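# Move tube carrier TC from nest N1 to nest N2

## Task

Carry the tube carrier TC out of transfer nest N1 and set it down level within the locators of the raised nest N2, turned so that its well A1 sits at the N2 corner labelled A1. All vials in TC must still be upright in their wells at the end, or the task is failed. Vial rack R1 and its vials must be left exactly as they were, and forceps T1 must still be in holder H1. Finally open the gripper and pull the arm away.

## Robot and tools

Robot: two arms, left_arm and right_arm, each ending in a parallel gripper. left_arm stands on the +y side. N1 lies between the arms and N2 is on right_arm's side. TC has a triangle on its top that marks its A1 corner. H1 is loose on the table: if it is bumped it must go back to the same place, facing the same way. Occasionally a held part gets a short tug or a loose object gets nudged. Nothing may leave the table.

Frame: a single scene frame for both arms. The origin is on the table surface midway between the arms, +x points out over the table, +z points up. The names left and right refer to the arms, not to image sides. Mounting plates and the metal frame behind the arms are fixed obstacles. Reported hand positions can be a little wrong, more so at long reach, and motions tend to stop a centimetre or more short, usually too low.

Gripper axes: fingers point along the gripper's +z axis and close along its y axis. end_effector_position is the point between the finger pads, about 1 cm back from the tips.

Row layout (used by both motion tools): one flat list of 16 numbers covering both arms, even if only one arm moves: x, y, z, qw, qx, qy, qz, opening for left_arm, then the same eight for right_arm. x, y, z are an absolute target position for that gripper in metres in the scene frame; qw, qx, qy, qz is an absolute target orientation quaternion, w first, in the scene frame. Opening runs from -1 (closed) to +1 (fully open, 0.094 m). To hold a part, command roughly 0.03 below the grip_measured reading; a smaller gap grips more lightly. Each gripper's reading may be off by about 1 mm. To keep an orientation, resend the same quaternion rather than copying the reported one, which drifts. An arm meant to stay still should get its whole last reported pose and its intended opening in every call.

execute_actions(actions): actions is a list of up to 15 actions; each action is a list of up to 15 rows, one row per control step of 1/30 s; a short action repeats its final row until 15 steps are done. An empty list just returns state and images. Each target must lie within 0.6 m of that gripper's current position along each of its own axes, or the action is rejected for both arms; a malformed action, or a first action failing this check against the last reported state, rejects the whole call. Per step the commanded pose is clipped to within 70 mm and 16 degrees of the measured pose, so far targets need several actions; after an action the arm goes at most to its last clipped pose.

move(target, speed, blocking): target is one 16-number row of absolute poses as above. Each gripper travels in a straight line toward it, turning the shorter way; both paths finish together, lasting 0.5 to 10 s (cut off at 10 s). speed is the path top speed in m/s, 0.002 to 0.5, default 0.25; turning is capped at twice that in rad/s. Openings are sent at the start. Moves do not avoid obstacles or the other arm, grippers lag and can overshoot speed, and faster contact or a target set deeper past contact presses harder. blocking=false returns after 0.5 s while motion continues; then use wait or stop before sending new rows or moves.

wait(seconds): 0 to 10 s; arms hold their last command and a running move carries on.
stop(): brakes a running move; it needs stopping distance, and fingers keep moving.
zoom_image(camera, region): region [x0, y0, x1, y1] in pixels, at most 504 by 504, of cam_head_left, cam_head_right, cam_left_wrist or cam_right_wrist (each 896x504).
finished_scene(scene): pass the current scene number; irreversible, so only call once TC is seated, released and the arm is clear.

Results: the state line gives each gripper's position and quaternion. Hand target lines show where the controller is now driving each gripper. grip_measured gives finger opening on the command scale; the last joint value is the opening in metres. The move: line reports the outcome (done, off_target, moving, held, fault) plus limits: paced means a pose was clipped, held means a check blocked steps and the arm may then jump fast. pose unreachable means the clearance check altered or blocked that arm's command. Joint limits (rad): waist -2.618 to 3.054, shoulder 0 to 3.142, elbow 0 to 3.142, wrist pitch -1.571 to 1.571, wrist yaw -1.571 to 1.571, wrist roll -2.094 to 2.094. Camera calibration is given in OpenCV form with T_world_to_cam per camera; actual cameras may deviate by a few degrees and millimetres.

Avoid: arms touching or pushing each other, hard presses, slams, tipping TC (vials could fall out), disturbing R1 or H1, and long holding under load: motors heat, a MOTOR HOT warning comes at 75 °C, 90 °C pauses that arm for 10 s, and 100 °C makes it let go and fall. Between replies the robot keeps holding its last command, so do not leave a loaded arm waiting. Smooth, quick, low-effort motion is preferred.

Each tool is called after ">>>" by a JSON object that holds its "fn" and its "kwargs".

## Session

>>> {"fn": "execute_actions", "kwargs": {"actions": []}}

Scene clock: 0.00 s.
left_arm: end_effector_position=(+0.1802, +0.7071, +0.2262) grip_measured=+1.000 end_effector_quat_wxyz=(+0.052, +0.032, +0.914, +0.402) | right_arm: end_effector_position=(+0.3048, -0.2162, +0.3642) grip_measured=+1.000 end_effector_quat_wxyz=(+0.495, -0.448, +0.731, -0.141)
Joint positions: left_arm=[ 1.082  1.323  0.867 -0.13  -0.052  1.063  0.094] | right_arm=[ 0.145  0.536  0.804 -0.456 -0.111 -0.998  0.094]
Joint velocities: left_arm=[ 0.002 -0.012 -0.002  0.007 -0.051  0.022  0.   ] | right_arm=[-0.002 -0.002 -0.012 -0.11  -0.007  0.007  0.   ]
Hand target (left_arm): +0.182, +0.709, +0.232; +0.058, +0.028, +0.911, +0.407
Hand target (right_arm): +0.305, -0.216, +0.373; +0.506, -0.444, +0.725, -0.142

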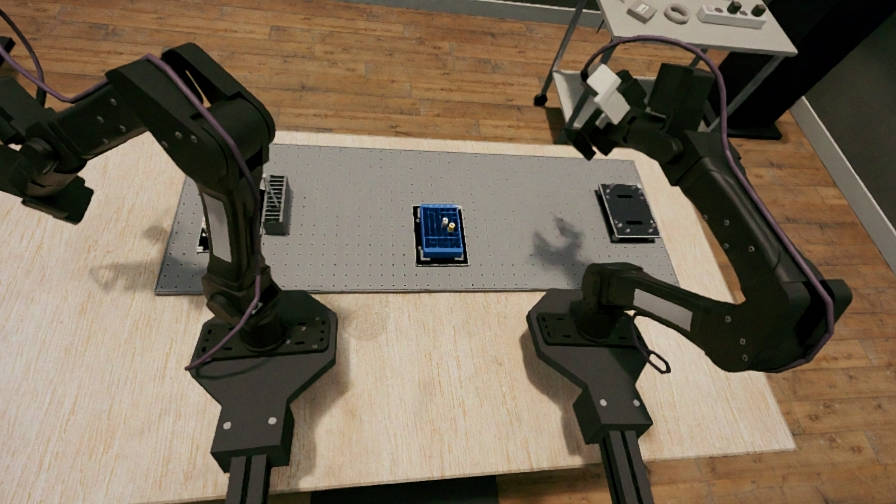

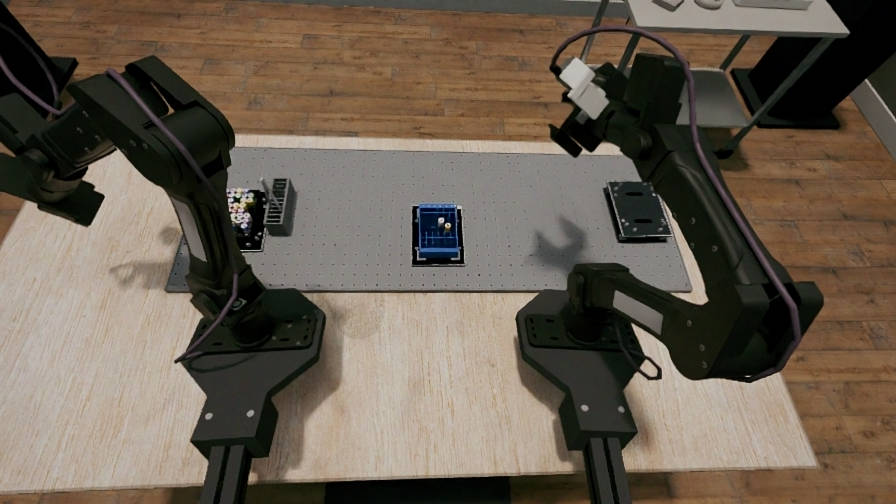

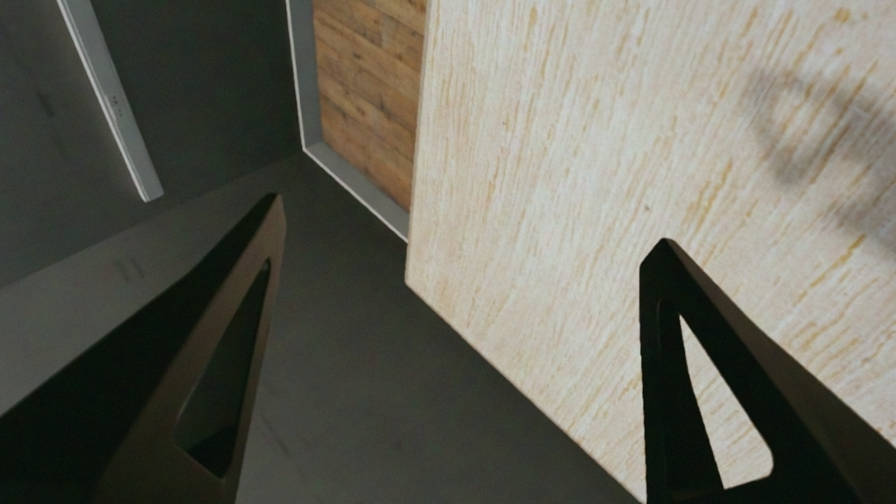

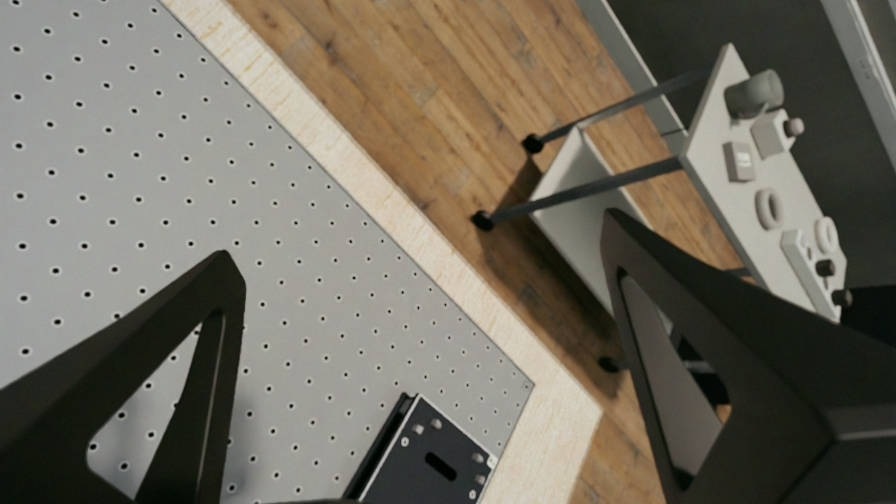

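>>> {"fn": "zoom_image", "kwargs": {"camera": "cam_head_right", "region": [390, 185, 490, 280]}}

>>> {"fn": "zoom_image", "kwargs": {"camera": "cam_head_right", "region": [590, 165, 690, 255]}}

>>> {"fn": "zoom_image", "kwargs": {"camera": "cam_head_left", "region": [580, 165, 680, 255]}}

Region (390, 185, 490, 280) of cam_head_right's 896x504 image, scaled by 5.040, with more detail than that image has; it fills the top 479 rows of this view, and the rest is white.

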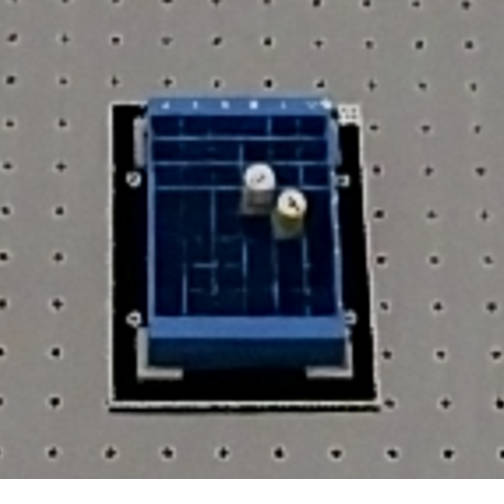

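Region (590, 165, 690, 255) of cam_head_right's 896x504 image, scaled by 5.040, with more detail than that image has; it fills the top 454 rows of this view, and the rest is white.

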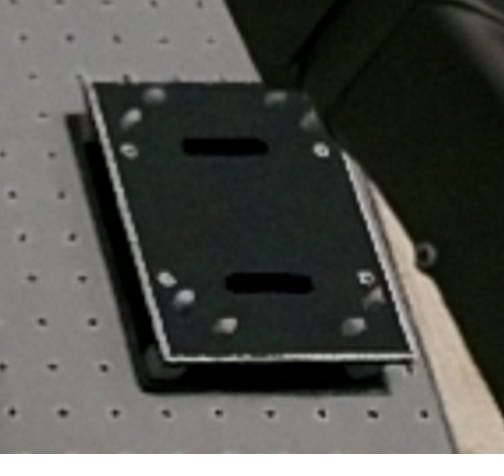

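Region (580, 165, 680, 255) of cam_head_left's 896x504 image, scaled by 5.040, with more detail than that image has; it fills the top 454 rows of this view, and the rest is white.

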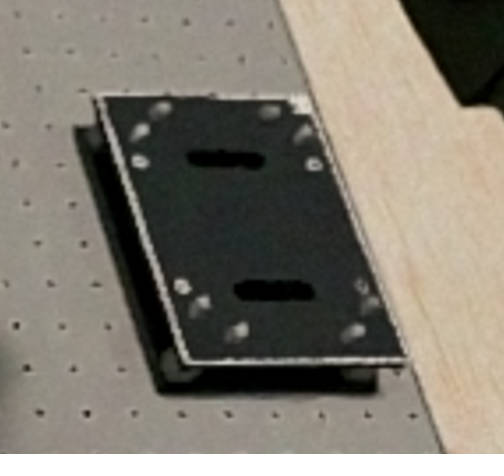

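>>> {"fn": "move", "kwargs": {"target": [0.1802,0.7071,0.2262,0.052,0.032,0.914,0.402,1,0.25,-0.47,0.2,0,0,1,0,1]}}

>>> {"fn": "move", "kwargs": {"target": [0.1802,0.7071,0.2262,0.052,0.032,0.914,0.402,1,0.25,0.004,0.16,0,0,1,0,1]}}

Scene clock: 20.50 s.
left_arm: end_effector_position=(+0.1802, +0.7071, +0.2262) grip_measured=+1.000 end_effector_quat_wxyz=(+0.051, +0.034, +0.914, +0.402) | right_arm: end_effector_position=(+0.2487, -0.4649, +0.1903) grip_measured=+1.000 end_effector_quat_wxyz=(-0.005, -0.011, +1.000, -0.000)
Joint positions: left_arm=[ 1.082  1.323  0.867 -0.13  -0.052  1.068  0.094] | right_arm=[-0.759  1.535  1.363 -1.128 -0.179 -0.792  0.094]
Joint velocities: left_arm=[ 0.012  0.007 -0.017 -0.037  0.007 -0.007  0.   ] | right_arm=[ 0.002 -0.002  0.012 -0.037  0.066  0.037  0.   ]
Hand target (left_arm): +0.180, +0.707, +0.226; +0.052, +0.032, +0.914, +0.402
Hand target (right_arm): +0.251, -0.471, +0.197; -0.002, -0.001, +1.000, -0.008
Off the commanded pose (left_arm): 0.000 m, 0 deg.
Off the commanded pose (right_arm): 0.011 m, 1 deg.
move: off_target (right_arm)
camera_calibration (this result's frames):
cam_left_wrist: T_world_to_cam=[[0.13698, -0.662812, -0.73615, 0.615099], [-0.65531, -0.61793, 0.434433, 0.461049], [-0.742836, 0.422897, -0.518991, 0.0709891], [0, 0, 0, 1]] pos_world=[0.270607, 0.662571, 0.289353]
cam_right_wrist: T_world_to_cam=[[-0.0914675, -0.995231, 0.0339038, -0.454982], [-0.711738, 0.0891491, 0.696765, 0.0978856], [-0.696464, 0.0396007, -0.716498, 0.455414], [0, 0, 0, 1]] pos_world=[0.345233, -0.479573, 0.273526]

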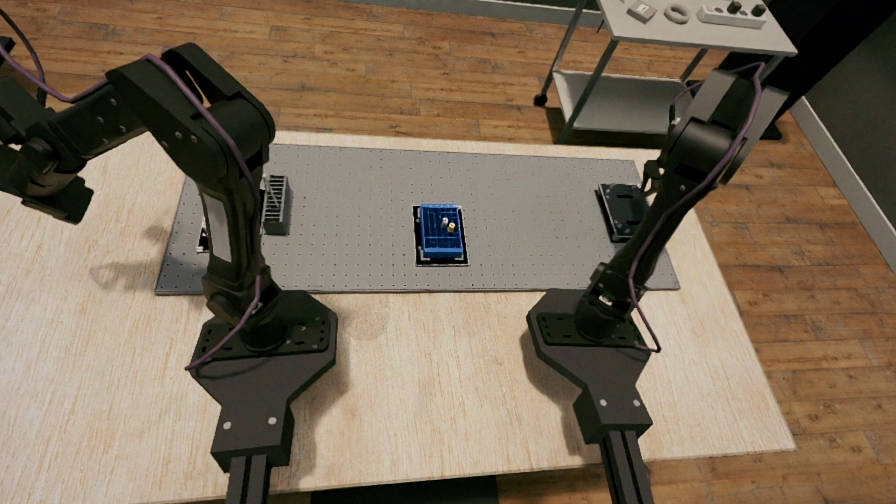

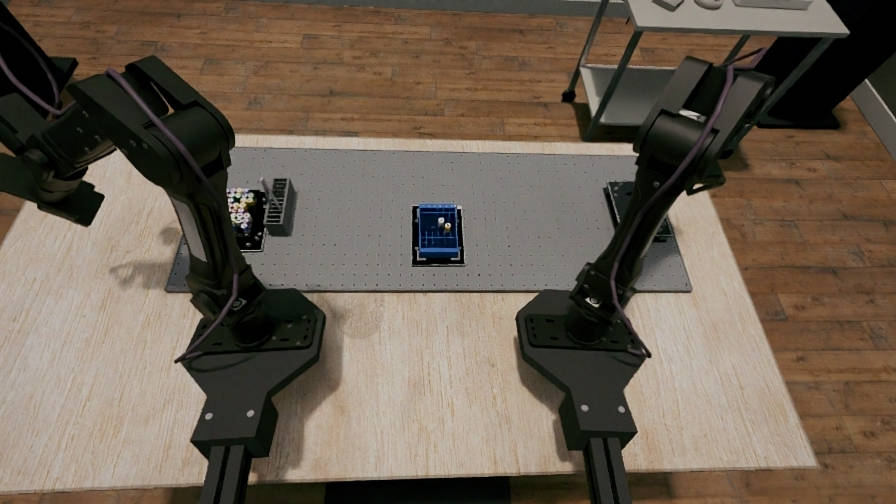

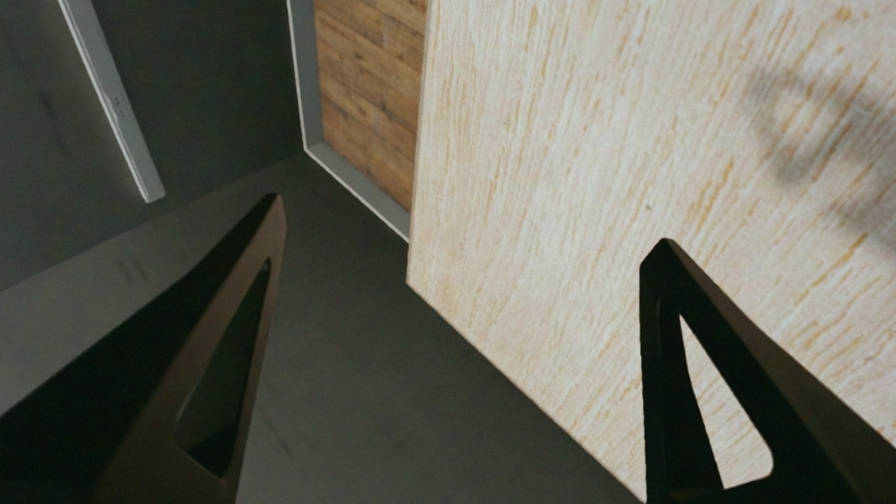

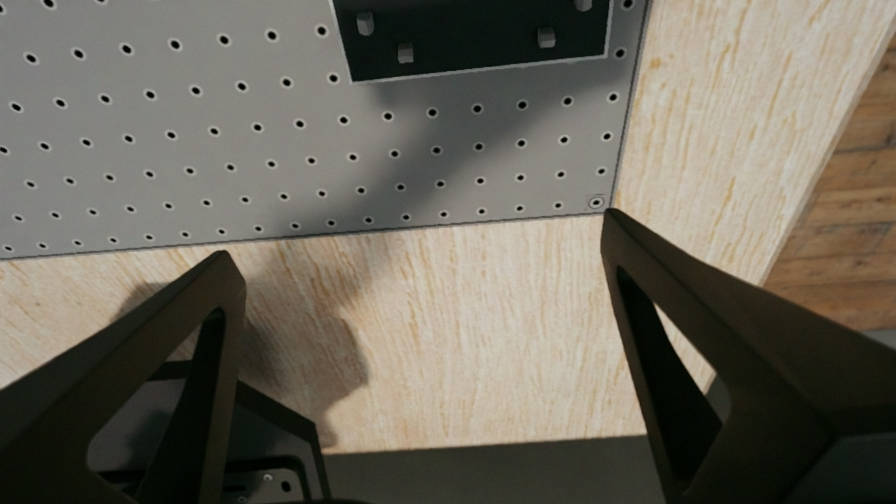

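Scene clock: 23.00 s.
left_arm: end_effector_position=(+0.1802, +0.7071, +0.2262) grip_measured=+1.000 end_effector_quat_wxyz=(+0.051, +0.036, +0.914, +0.402) | right_arm: end_effector_position=(+0.2428, +0.0054, +0.1553) grip_measured=+1.000 end_effector_quat_wxyz=(-0.001, -0.005, +1.000, +0.002)
Joint positions: left_arm=[ 1.082  1.323  0.867 -0.13  -0.052  1.071  0.094] | right_arm=[ 0.945  1.79   1.393 -1.017  0.292  0.875  0.094]
Joint velocities: left_arm=[-0.017  0.002  0.002  0.022  0.051 -0.037  0.   ] | right_arm=[-0.002  0.012 -0.012 -0.007 -0.037 -0.007  0.   ]
Hand target (left_arm): +0.180, +0.707, +0.226; +0.052, +0.032, +0.914, +0.402
Hand target (right_arm): +0.248, +0.008, +0.161; +0.009, +0.000, +1.000, +0.002
Off the commanded pose (left_arm): 0.000 m, 0 deg.
Off the commanded pose (right_arm): 0.009 m, 1 deg.
move: done
camera_calibration (this result's frames):
cam_left_wrist: T_world_to_cam=[[0.133228, -0.662817, -0.736833, 0.615934], [-0.655678, -0.616452, 0.435974, 0.459722], [-0.743194, 0.425041, -0.516723, 0.0690249], [0, 0, 0, 1]] pos_world=[0.270668, 0.66231, 0.28908]
cam_right_wrist: T_world_to_cam=[[-0.103087, -0.994238, 0.0293903, 0.0173046], [-0.716234, 0.0947006, 0.691405, 0.0780476], [-0.690205, 0.0502245, -0.721869, 0.406863], [0, 0, 0, 1]] pos_world=[0.338503, -0.0106208, 0.239231]

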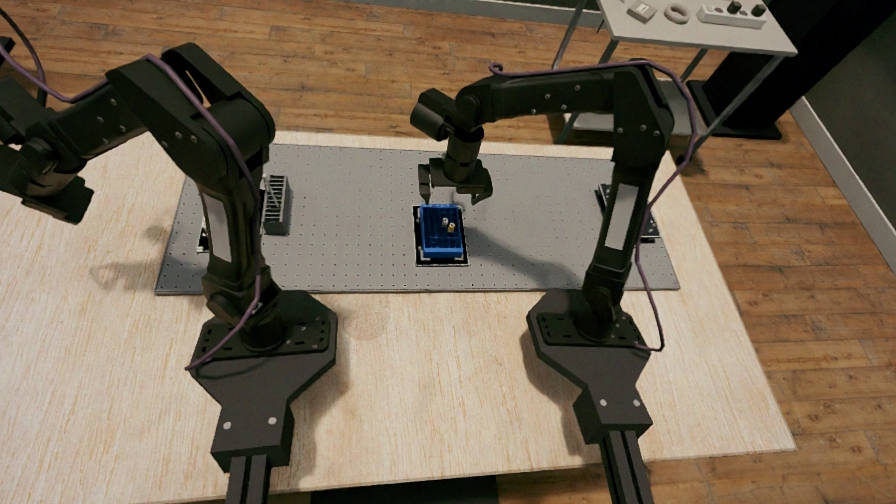

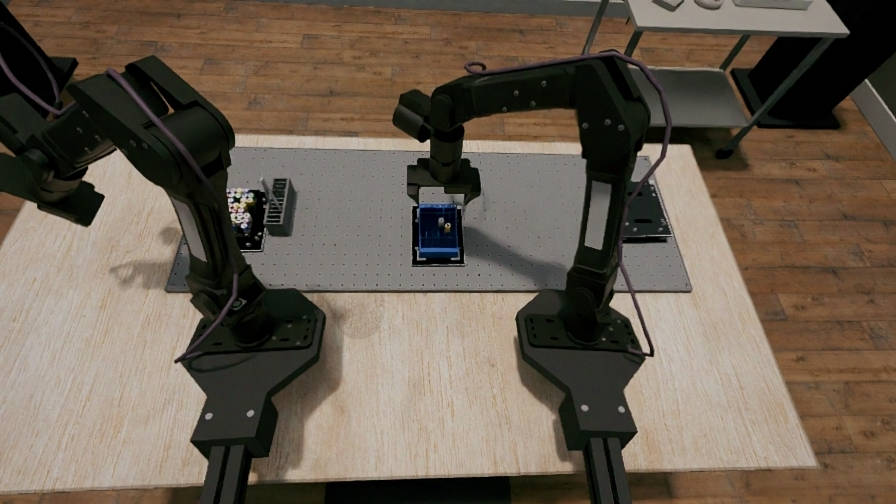

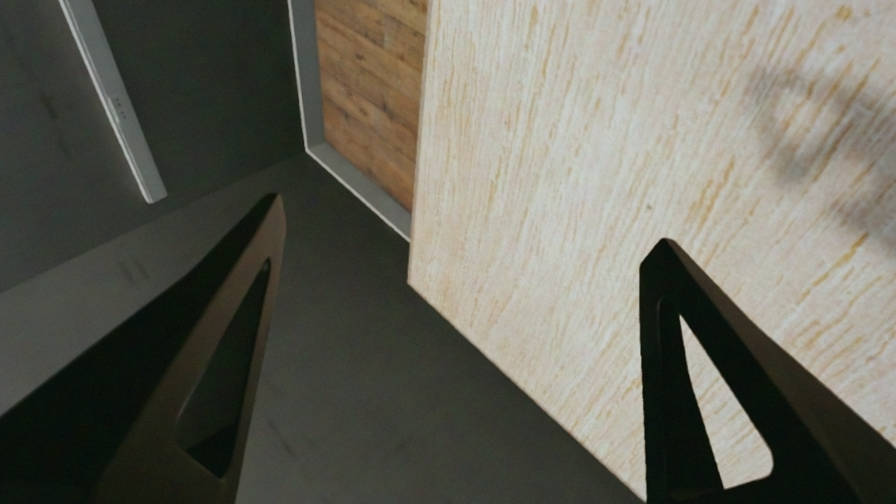

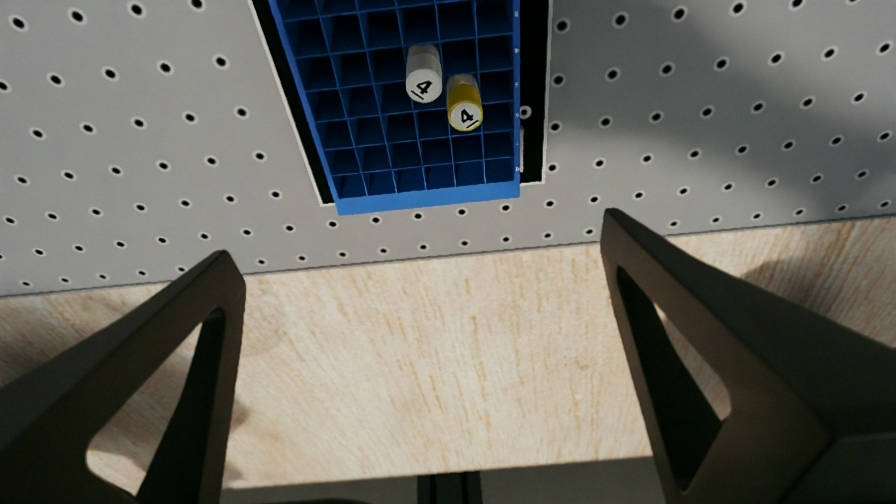

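>>> {"fn": "move", "kwargs": {"target": [0.1802,0.7071,0.2262,0.052,0.032,0.914,0.402,1,0.259,0.008,0.08,0,0,1,0,1], "speed": 0.1}}

>>> {"fn": "zoom_image", "kwargs": {"camera": "cam_head_right", "region": [380, 160, 500, 280]}}

Scene clock: 39.30 s.
left_arm: end_effector_position=(+0.1802, +0.7071, +0.2262) grip_measured=+1.000 end_effector_quat_wxyz=(+0.050, +0.037, +0.913, +0.402) | right_arm: end_effector_position=(+0.2598, +0.0069, +0.0817) grip_measured=+1.000 end_effector_quat_wxyz=(-0.001, +0.006, +1.000, -0.003)
Joint positions: left_arm=[ 1.082  1.323  0.867 -0.13  -0.052  1.074  0.094] | right_arm=[ 0.856  1.94   1.325 -0.779  0.283  0.807  0.094]
Joint velocities: left_arm=[-0.002 -0.012  0.002  0.051 -0.022 -0.066  0.   ] | right_arm=[-0.007  0.007 -0.007  0.022 -0.051 -0.022  0.   ]
Hand target (left_arm): +0.180, +0.707, +0.226; +0.052, +0.032, +0.914, +0.402
Hand target (right_arm): +0.259, +0.008, +0.080; -0.000, +0.000, +1.000, -0.001
Off the commanded pose (left_arm): 0.000 m, 1 deg.
Off the commanded pose (right_arm): 0.002 m, 1 deg.
move: done
camera_calibration (this result's frames):
cam_left_wrist: T_world_to_cam=[[0.130976, -0.662816, -0.737239, 0.61643], [-0.655894, -0.615565, 0.4369, 0.458925], [-0.743403, 0.426327, -0.515362, 0.0678451], [0, 0, 0, 1]] pos_world=[0.270705, 0.662153, 0.288916]
cam_right_wrist: T_world_to_cam=[[-0.124855, -0.991437, 0.0382499, 0.0276066], [-0.713951, 0.116547, 0.690428, 0.140231], [-0.688974, 0.0588944, -0.722389, 0.365042], [0, 0, 0, 1]] pos_world=[0.355069, -0.0104722, 0.165827]

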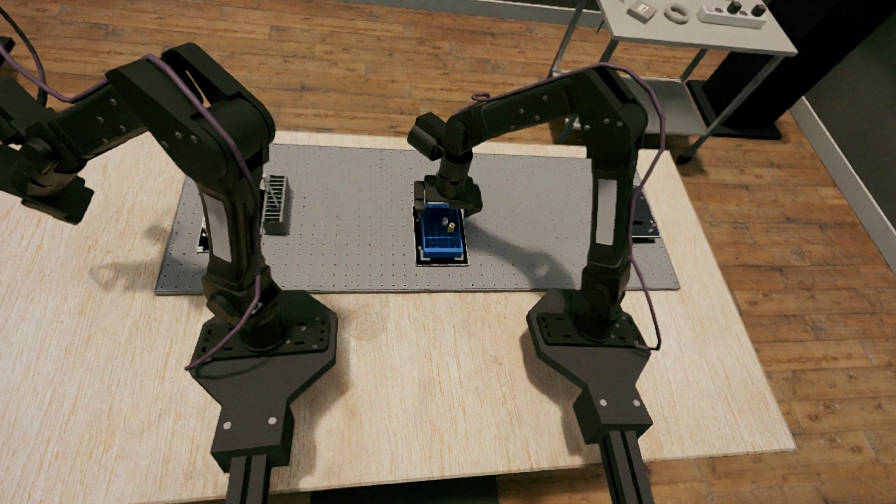

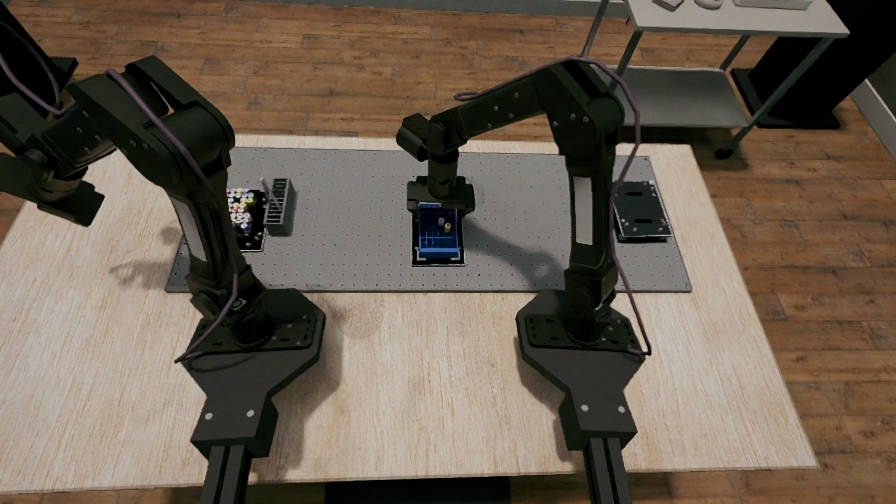

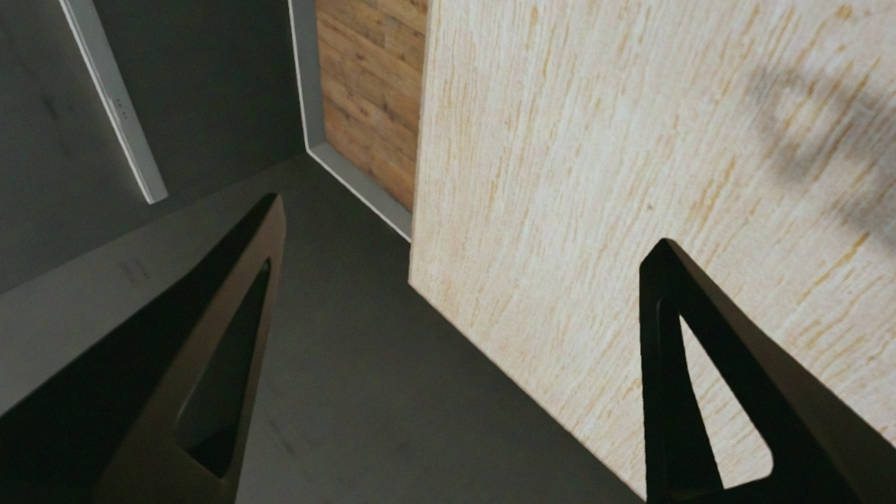

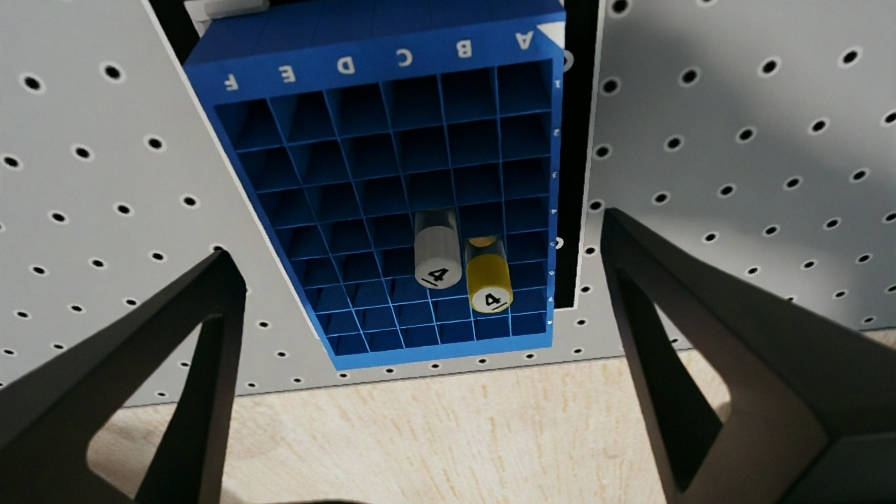

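Region (380, 160, 500, 280) of cam_head_right's 896x504 image, scaled by 4.200, with more detail than that image has.

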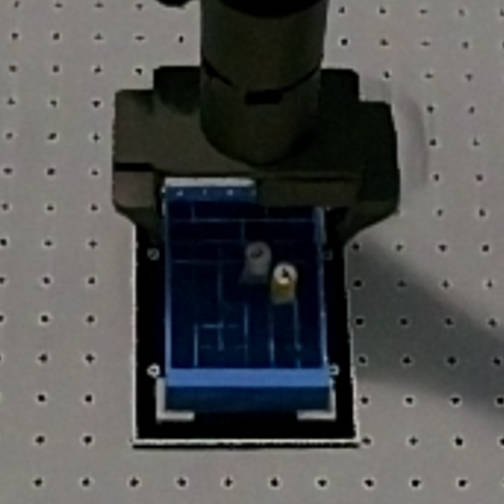

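>>> {"fn": "move", "kwargs": {"target": [0.1802,0.7071,0.2262,0.052,0.032,0.914,0.402,1,0.25,0.0115,0.066,0,0,1,0,1], "speed": 0.03}}

>>> {"fn": "move", "kwargs": {"target": [0.1802,0.7071,0.2262,0.052,0.032,0.914,0.402,1,0.25,0.0115,0.035,0,0,1,0,1], "speed": 0.02}}

Scene clock: 53.80 s.
left_arm: end_effector_position=(+0.1802, +0.7071, +0.2262) grip_measured=+1.000 end_effector_quat_wxyz=(+0.050, +0.038, +0.913, +0.402) | right_arm: end_effector_position=(+0.2543, +0.0070, +0.0680) grip_measured=+1.000 end_effector_quat_wxyz=(-0.001, +0.006, +1.000, -0.003)
Joint positions: left_arm=[ 1.082  1.323  0.867 -0.13  -0.052  1.075  0.094] | right_arm=[ 0.856  1.958  1.286 -0.722  0.283  0.807  0.094]
Joint velocities: left_arm=[ 0.007 -0.022  0.012 -0.007 -0.022  0.007  0.   ] | right_arm=[-0.007  0.012  0.017  0.022  0.007 -0.051  0.   ]
Hand target (left_arm): +0.180, +0.707, +0.226; +0.052, +0.032, +0.914, +0.402
Hand target (right_arm): +0.250, +0.011, +0.066; -0.000, +0.000, +1.000, -0.000
Off the commanded pose (left_arm): 0.000 m, 1 deg.
Off the commanded pose (right_arm): 0.006 m, 1 deg.
move: done
camera_calibration (this result's frames):
cam_left_wrist: T_world_to_cam=[[0.129475, -0.662812, -0.737507, 0.616759], [-0.656037, -0.614974, 0.437518, 0.458392], [-0.74354, 0.427184, -0.514453, 0.0670581], [0, 0, 0, 1]] pos_world=[0.270728, 0.662049, 0.288807]
cam_right_wrist: T_world_to_cam=[[-0.124706, -0.991479, 0.0376668, 0.0275521], [-0.714324, 0.116064, 0.690123, 0.145934], [-0.688614, 0.059156, -0.722711, 0.351249], [0, 0, 0, 1]] pos_world=[0.349555, -0.0103989, 0.152101]

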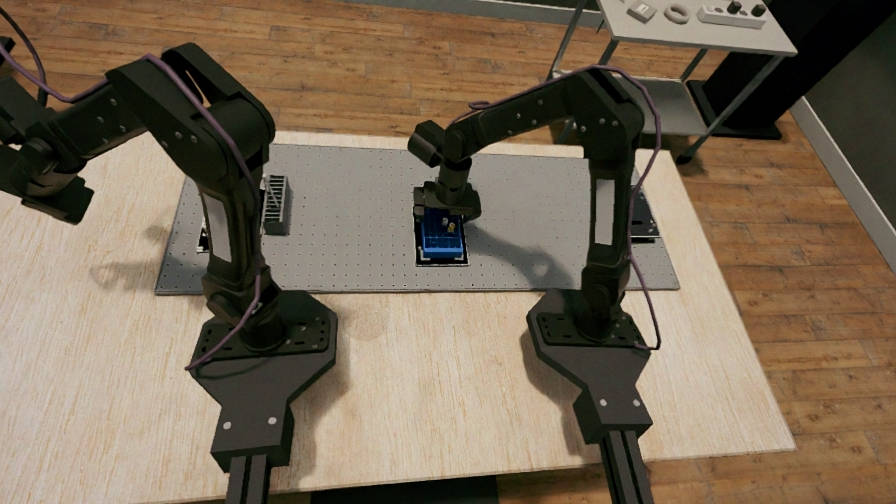

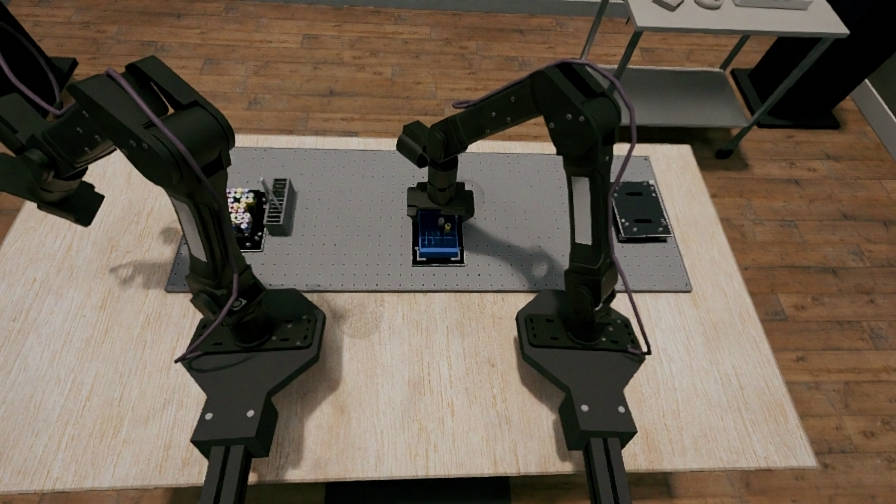

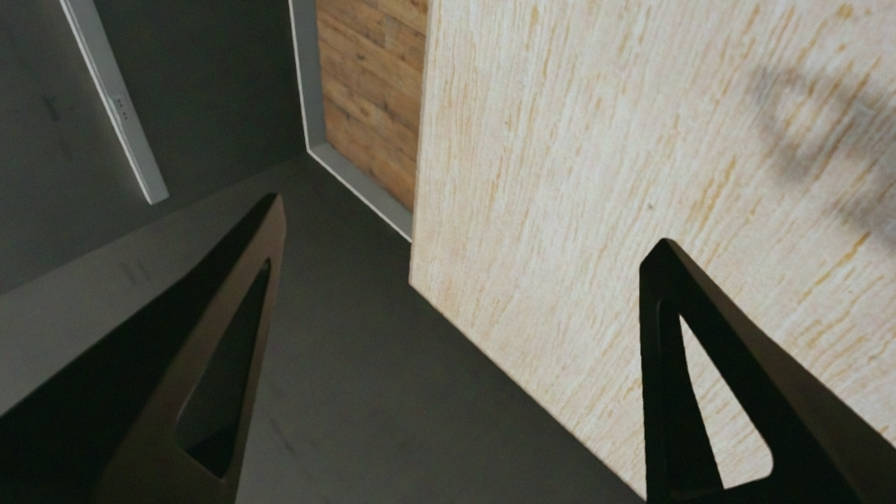

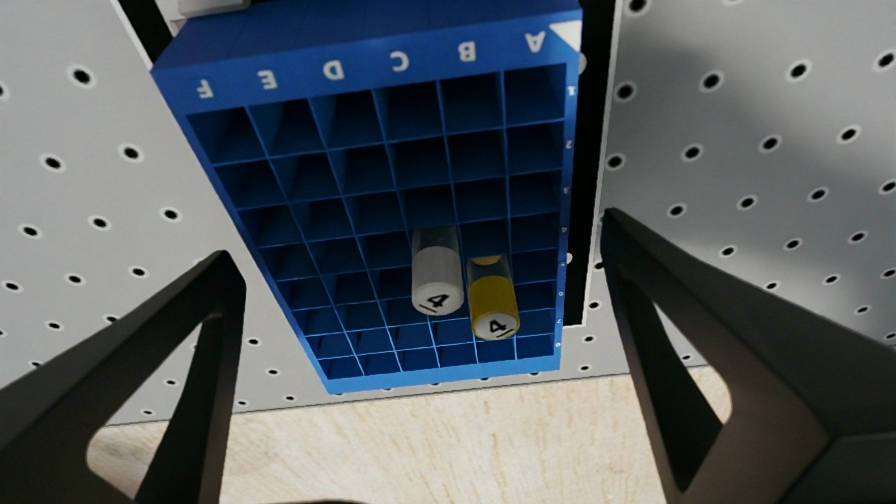

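Scene clock: 55.73 s.
left_arm: end_effector_position=(+0.1802, +0.7071, +0.2262) grip_measured=+1.000 end_effector_quat_wxyz=(+0.049, +0.039, +0.913, +0.402) | right_arm: end_effector_position=(+0.2521, +0.0122, +0.0394) grip_measured=+1.000 end_effector_quat_wxyz=(+0.001, +0.005, +1.000, +0.000)
Joint positions: left_arm=[ 1.082  1.323  0.867 -0.13  -0.052  1.078  0.094] | right_arm=[ 0.848  2.025  1.259 -0.617  0.281  0.796  0.094]
Joint velocities: left_arm=[-0.012  0.002 -0.002  0.007 -0.007  0.022  0.   ] | right_arm=[ 0.007 -0.007  0.002 -0.051 -0.037 -0.007  0.   ]
Hand target (left_arm): +0.180, +0.707, +0.226; +0.052, +0.032, +0.914, +0.402
Hand target (right_arm): +0.250, +0.011, +0.035; -0.000, +0.000, +1.000, -0.000
Off the commanded pose (left_arm): 0.000 m, 1 deg.
Off the commanded pose (right_arm): 0.005 m, 1 deg.
move: done
camera_calibration (this result's frames):
cam_left_wrist: T_world_to_cam=[[0.127222, -0.662805, -0.737905, 0.61725], [-0.656249, -0.614087, 0.438445, 0.457594], [-0.743742, 0.42847, -0.51309, 0.0658769], [0, 0, 0, 1]] pos_world=[0.270764, 0.661892, 0.288643]
cam_right_wrist: T_world_to_cam=[[-0.124594, -0.991718, 0.0311792, 0.0337206], [-0.717657, 0.111773, 0.687369, 0.164504], [-0.685161, 0.0632658, -0.725639, 0.327982], [0, 0, 0, 1]] pos_world=[0.346979, -0.00569574, 0.123871]

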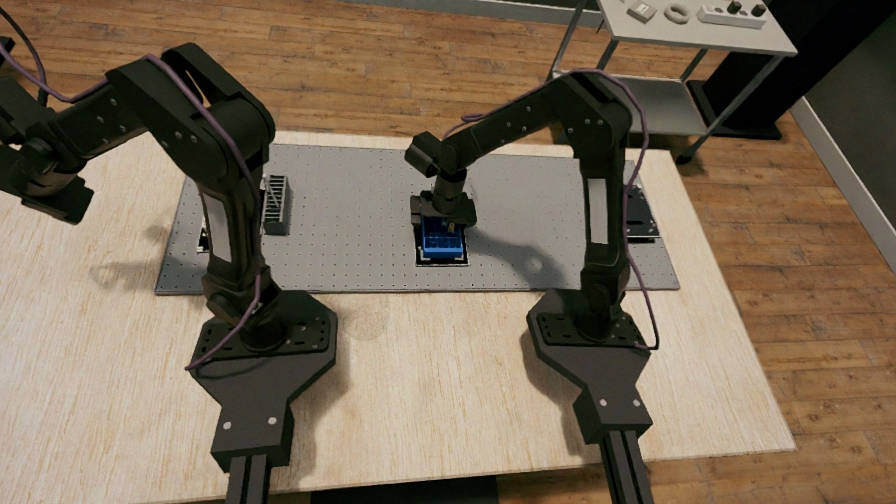

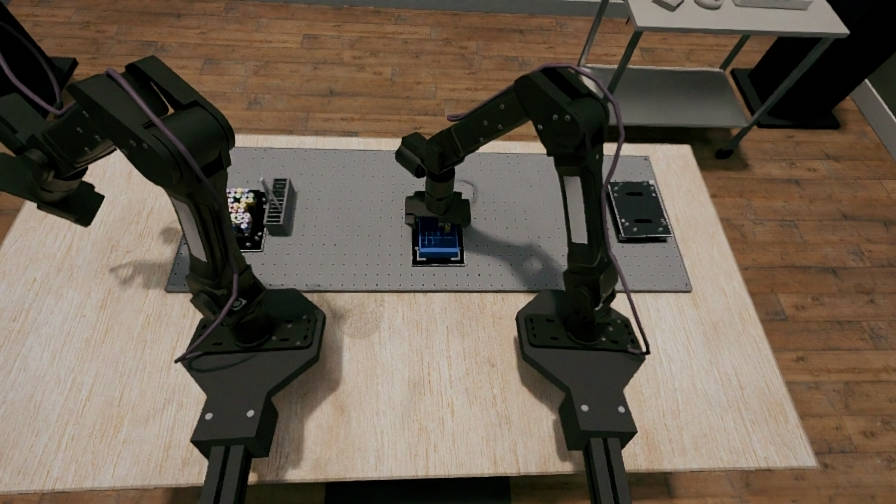

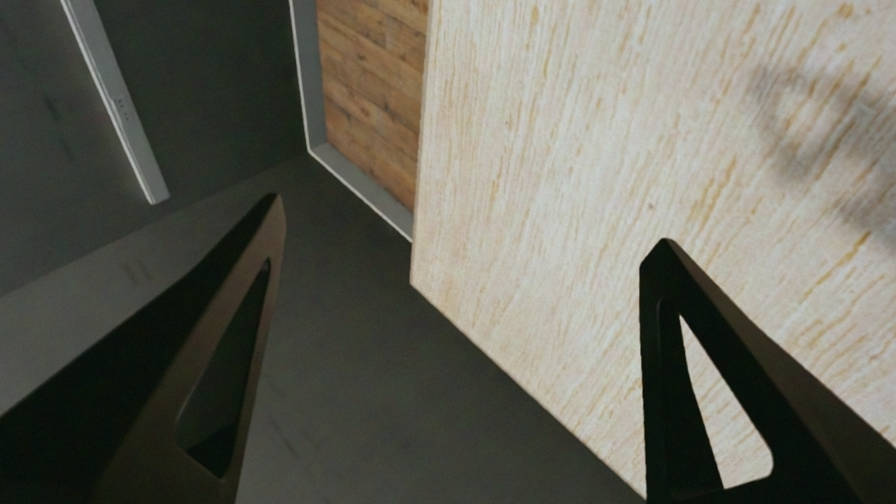

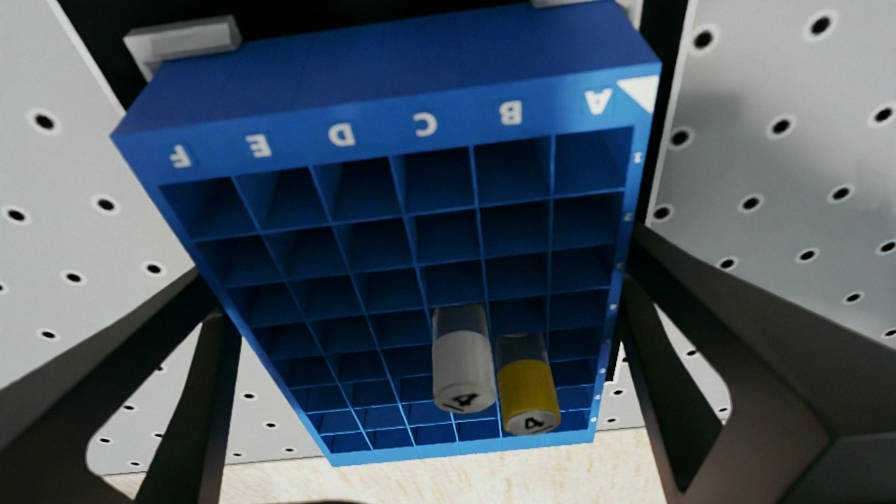

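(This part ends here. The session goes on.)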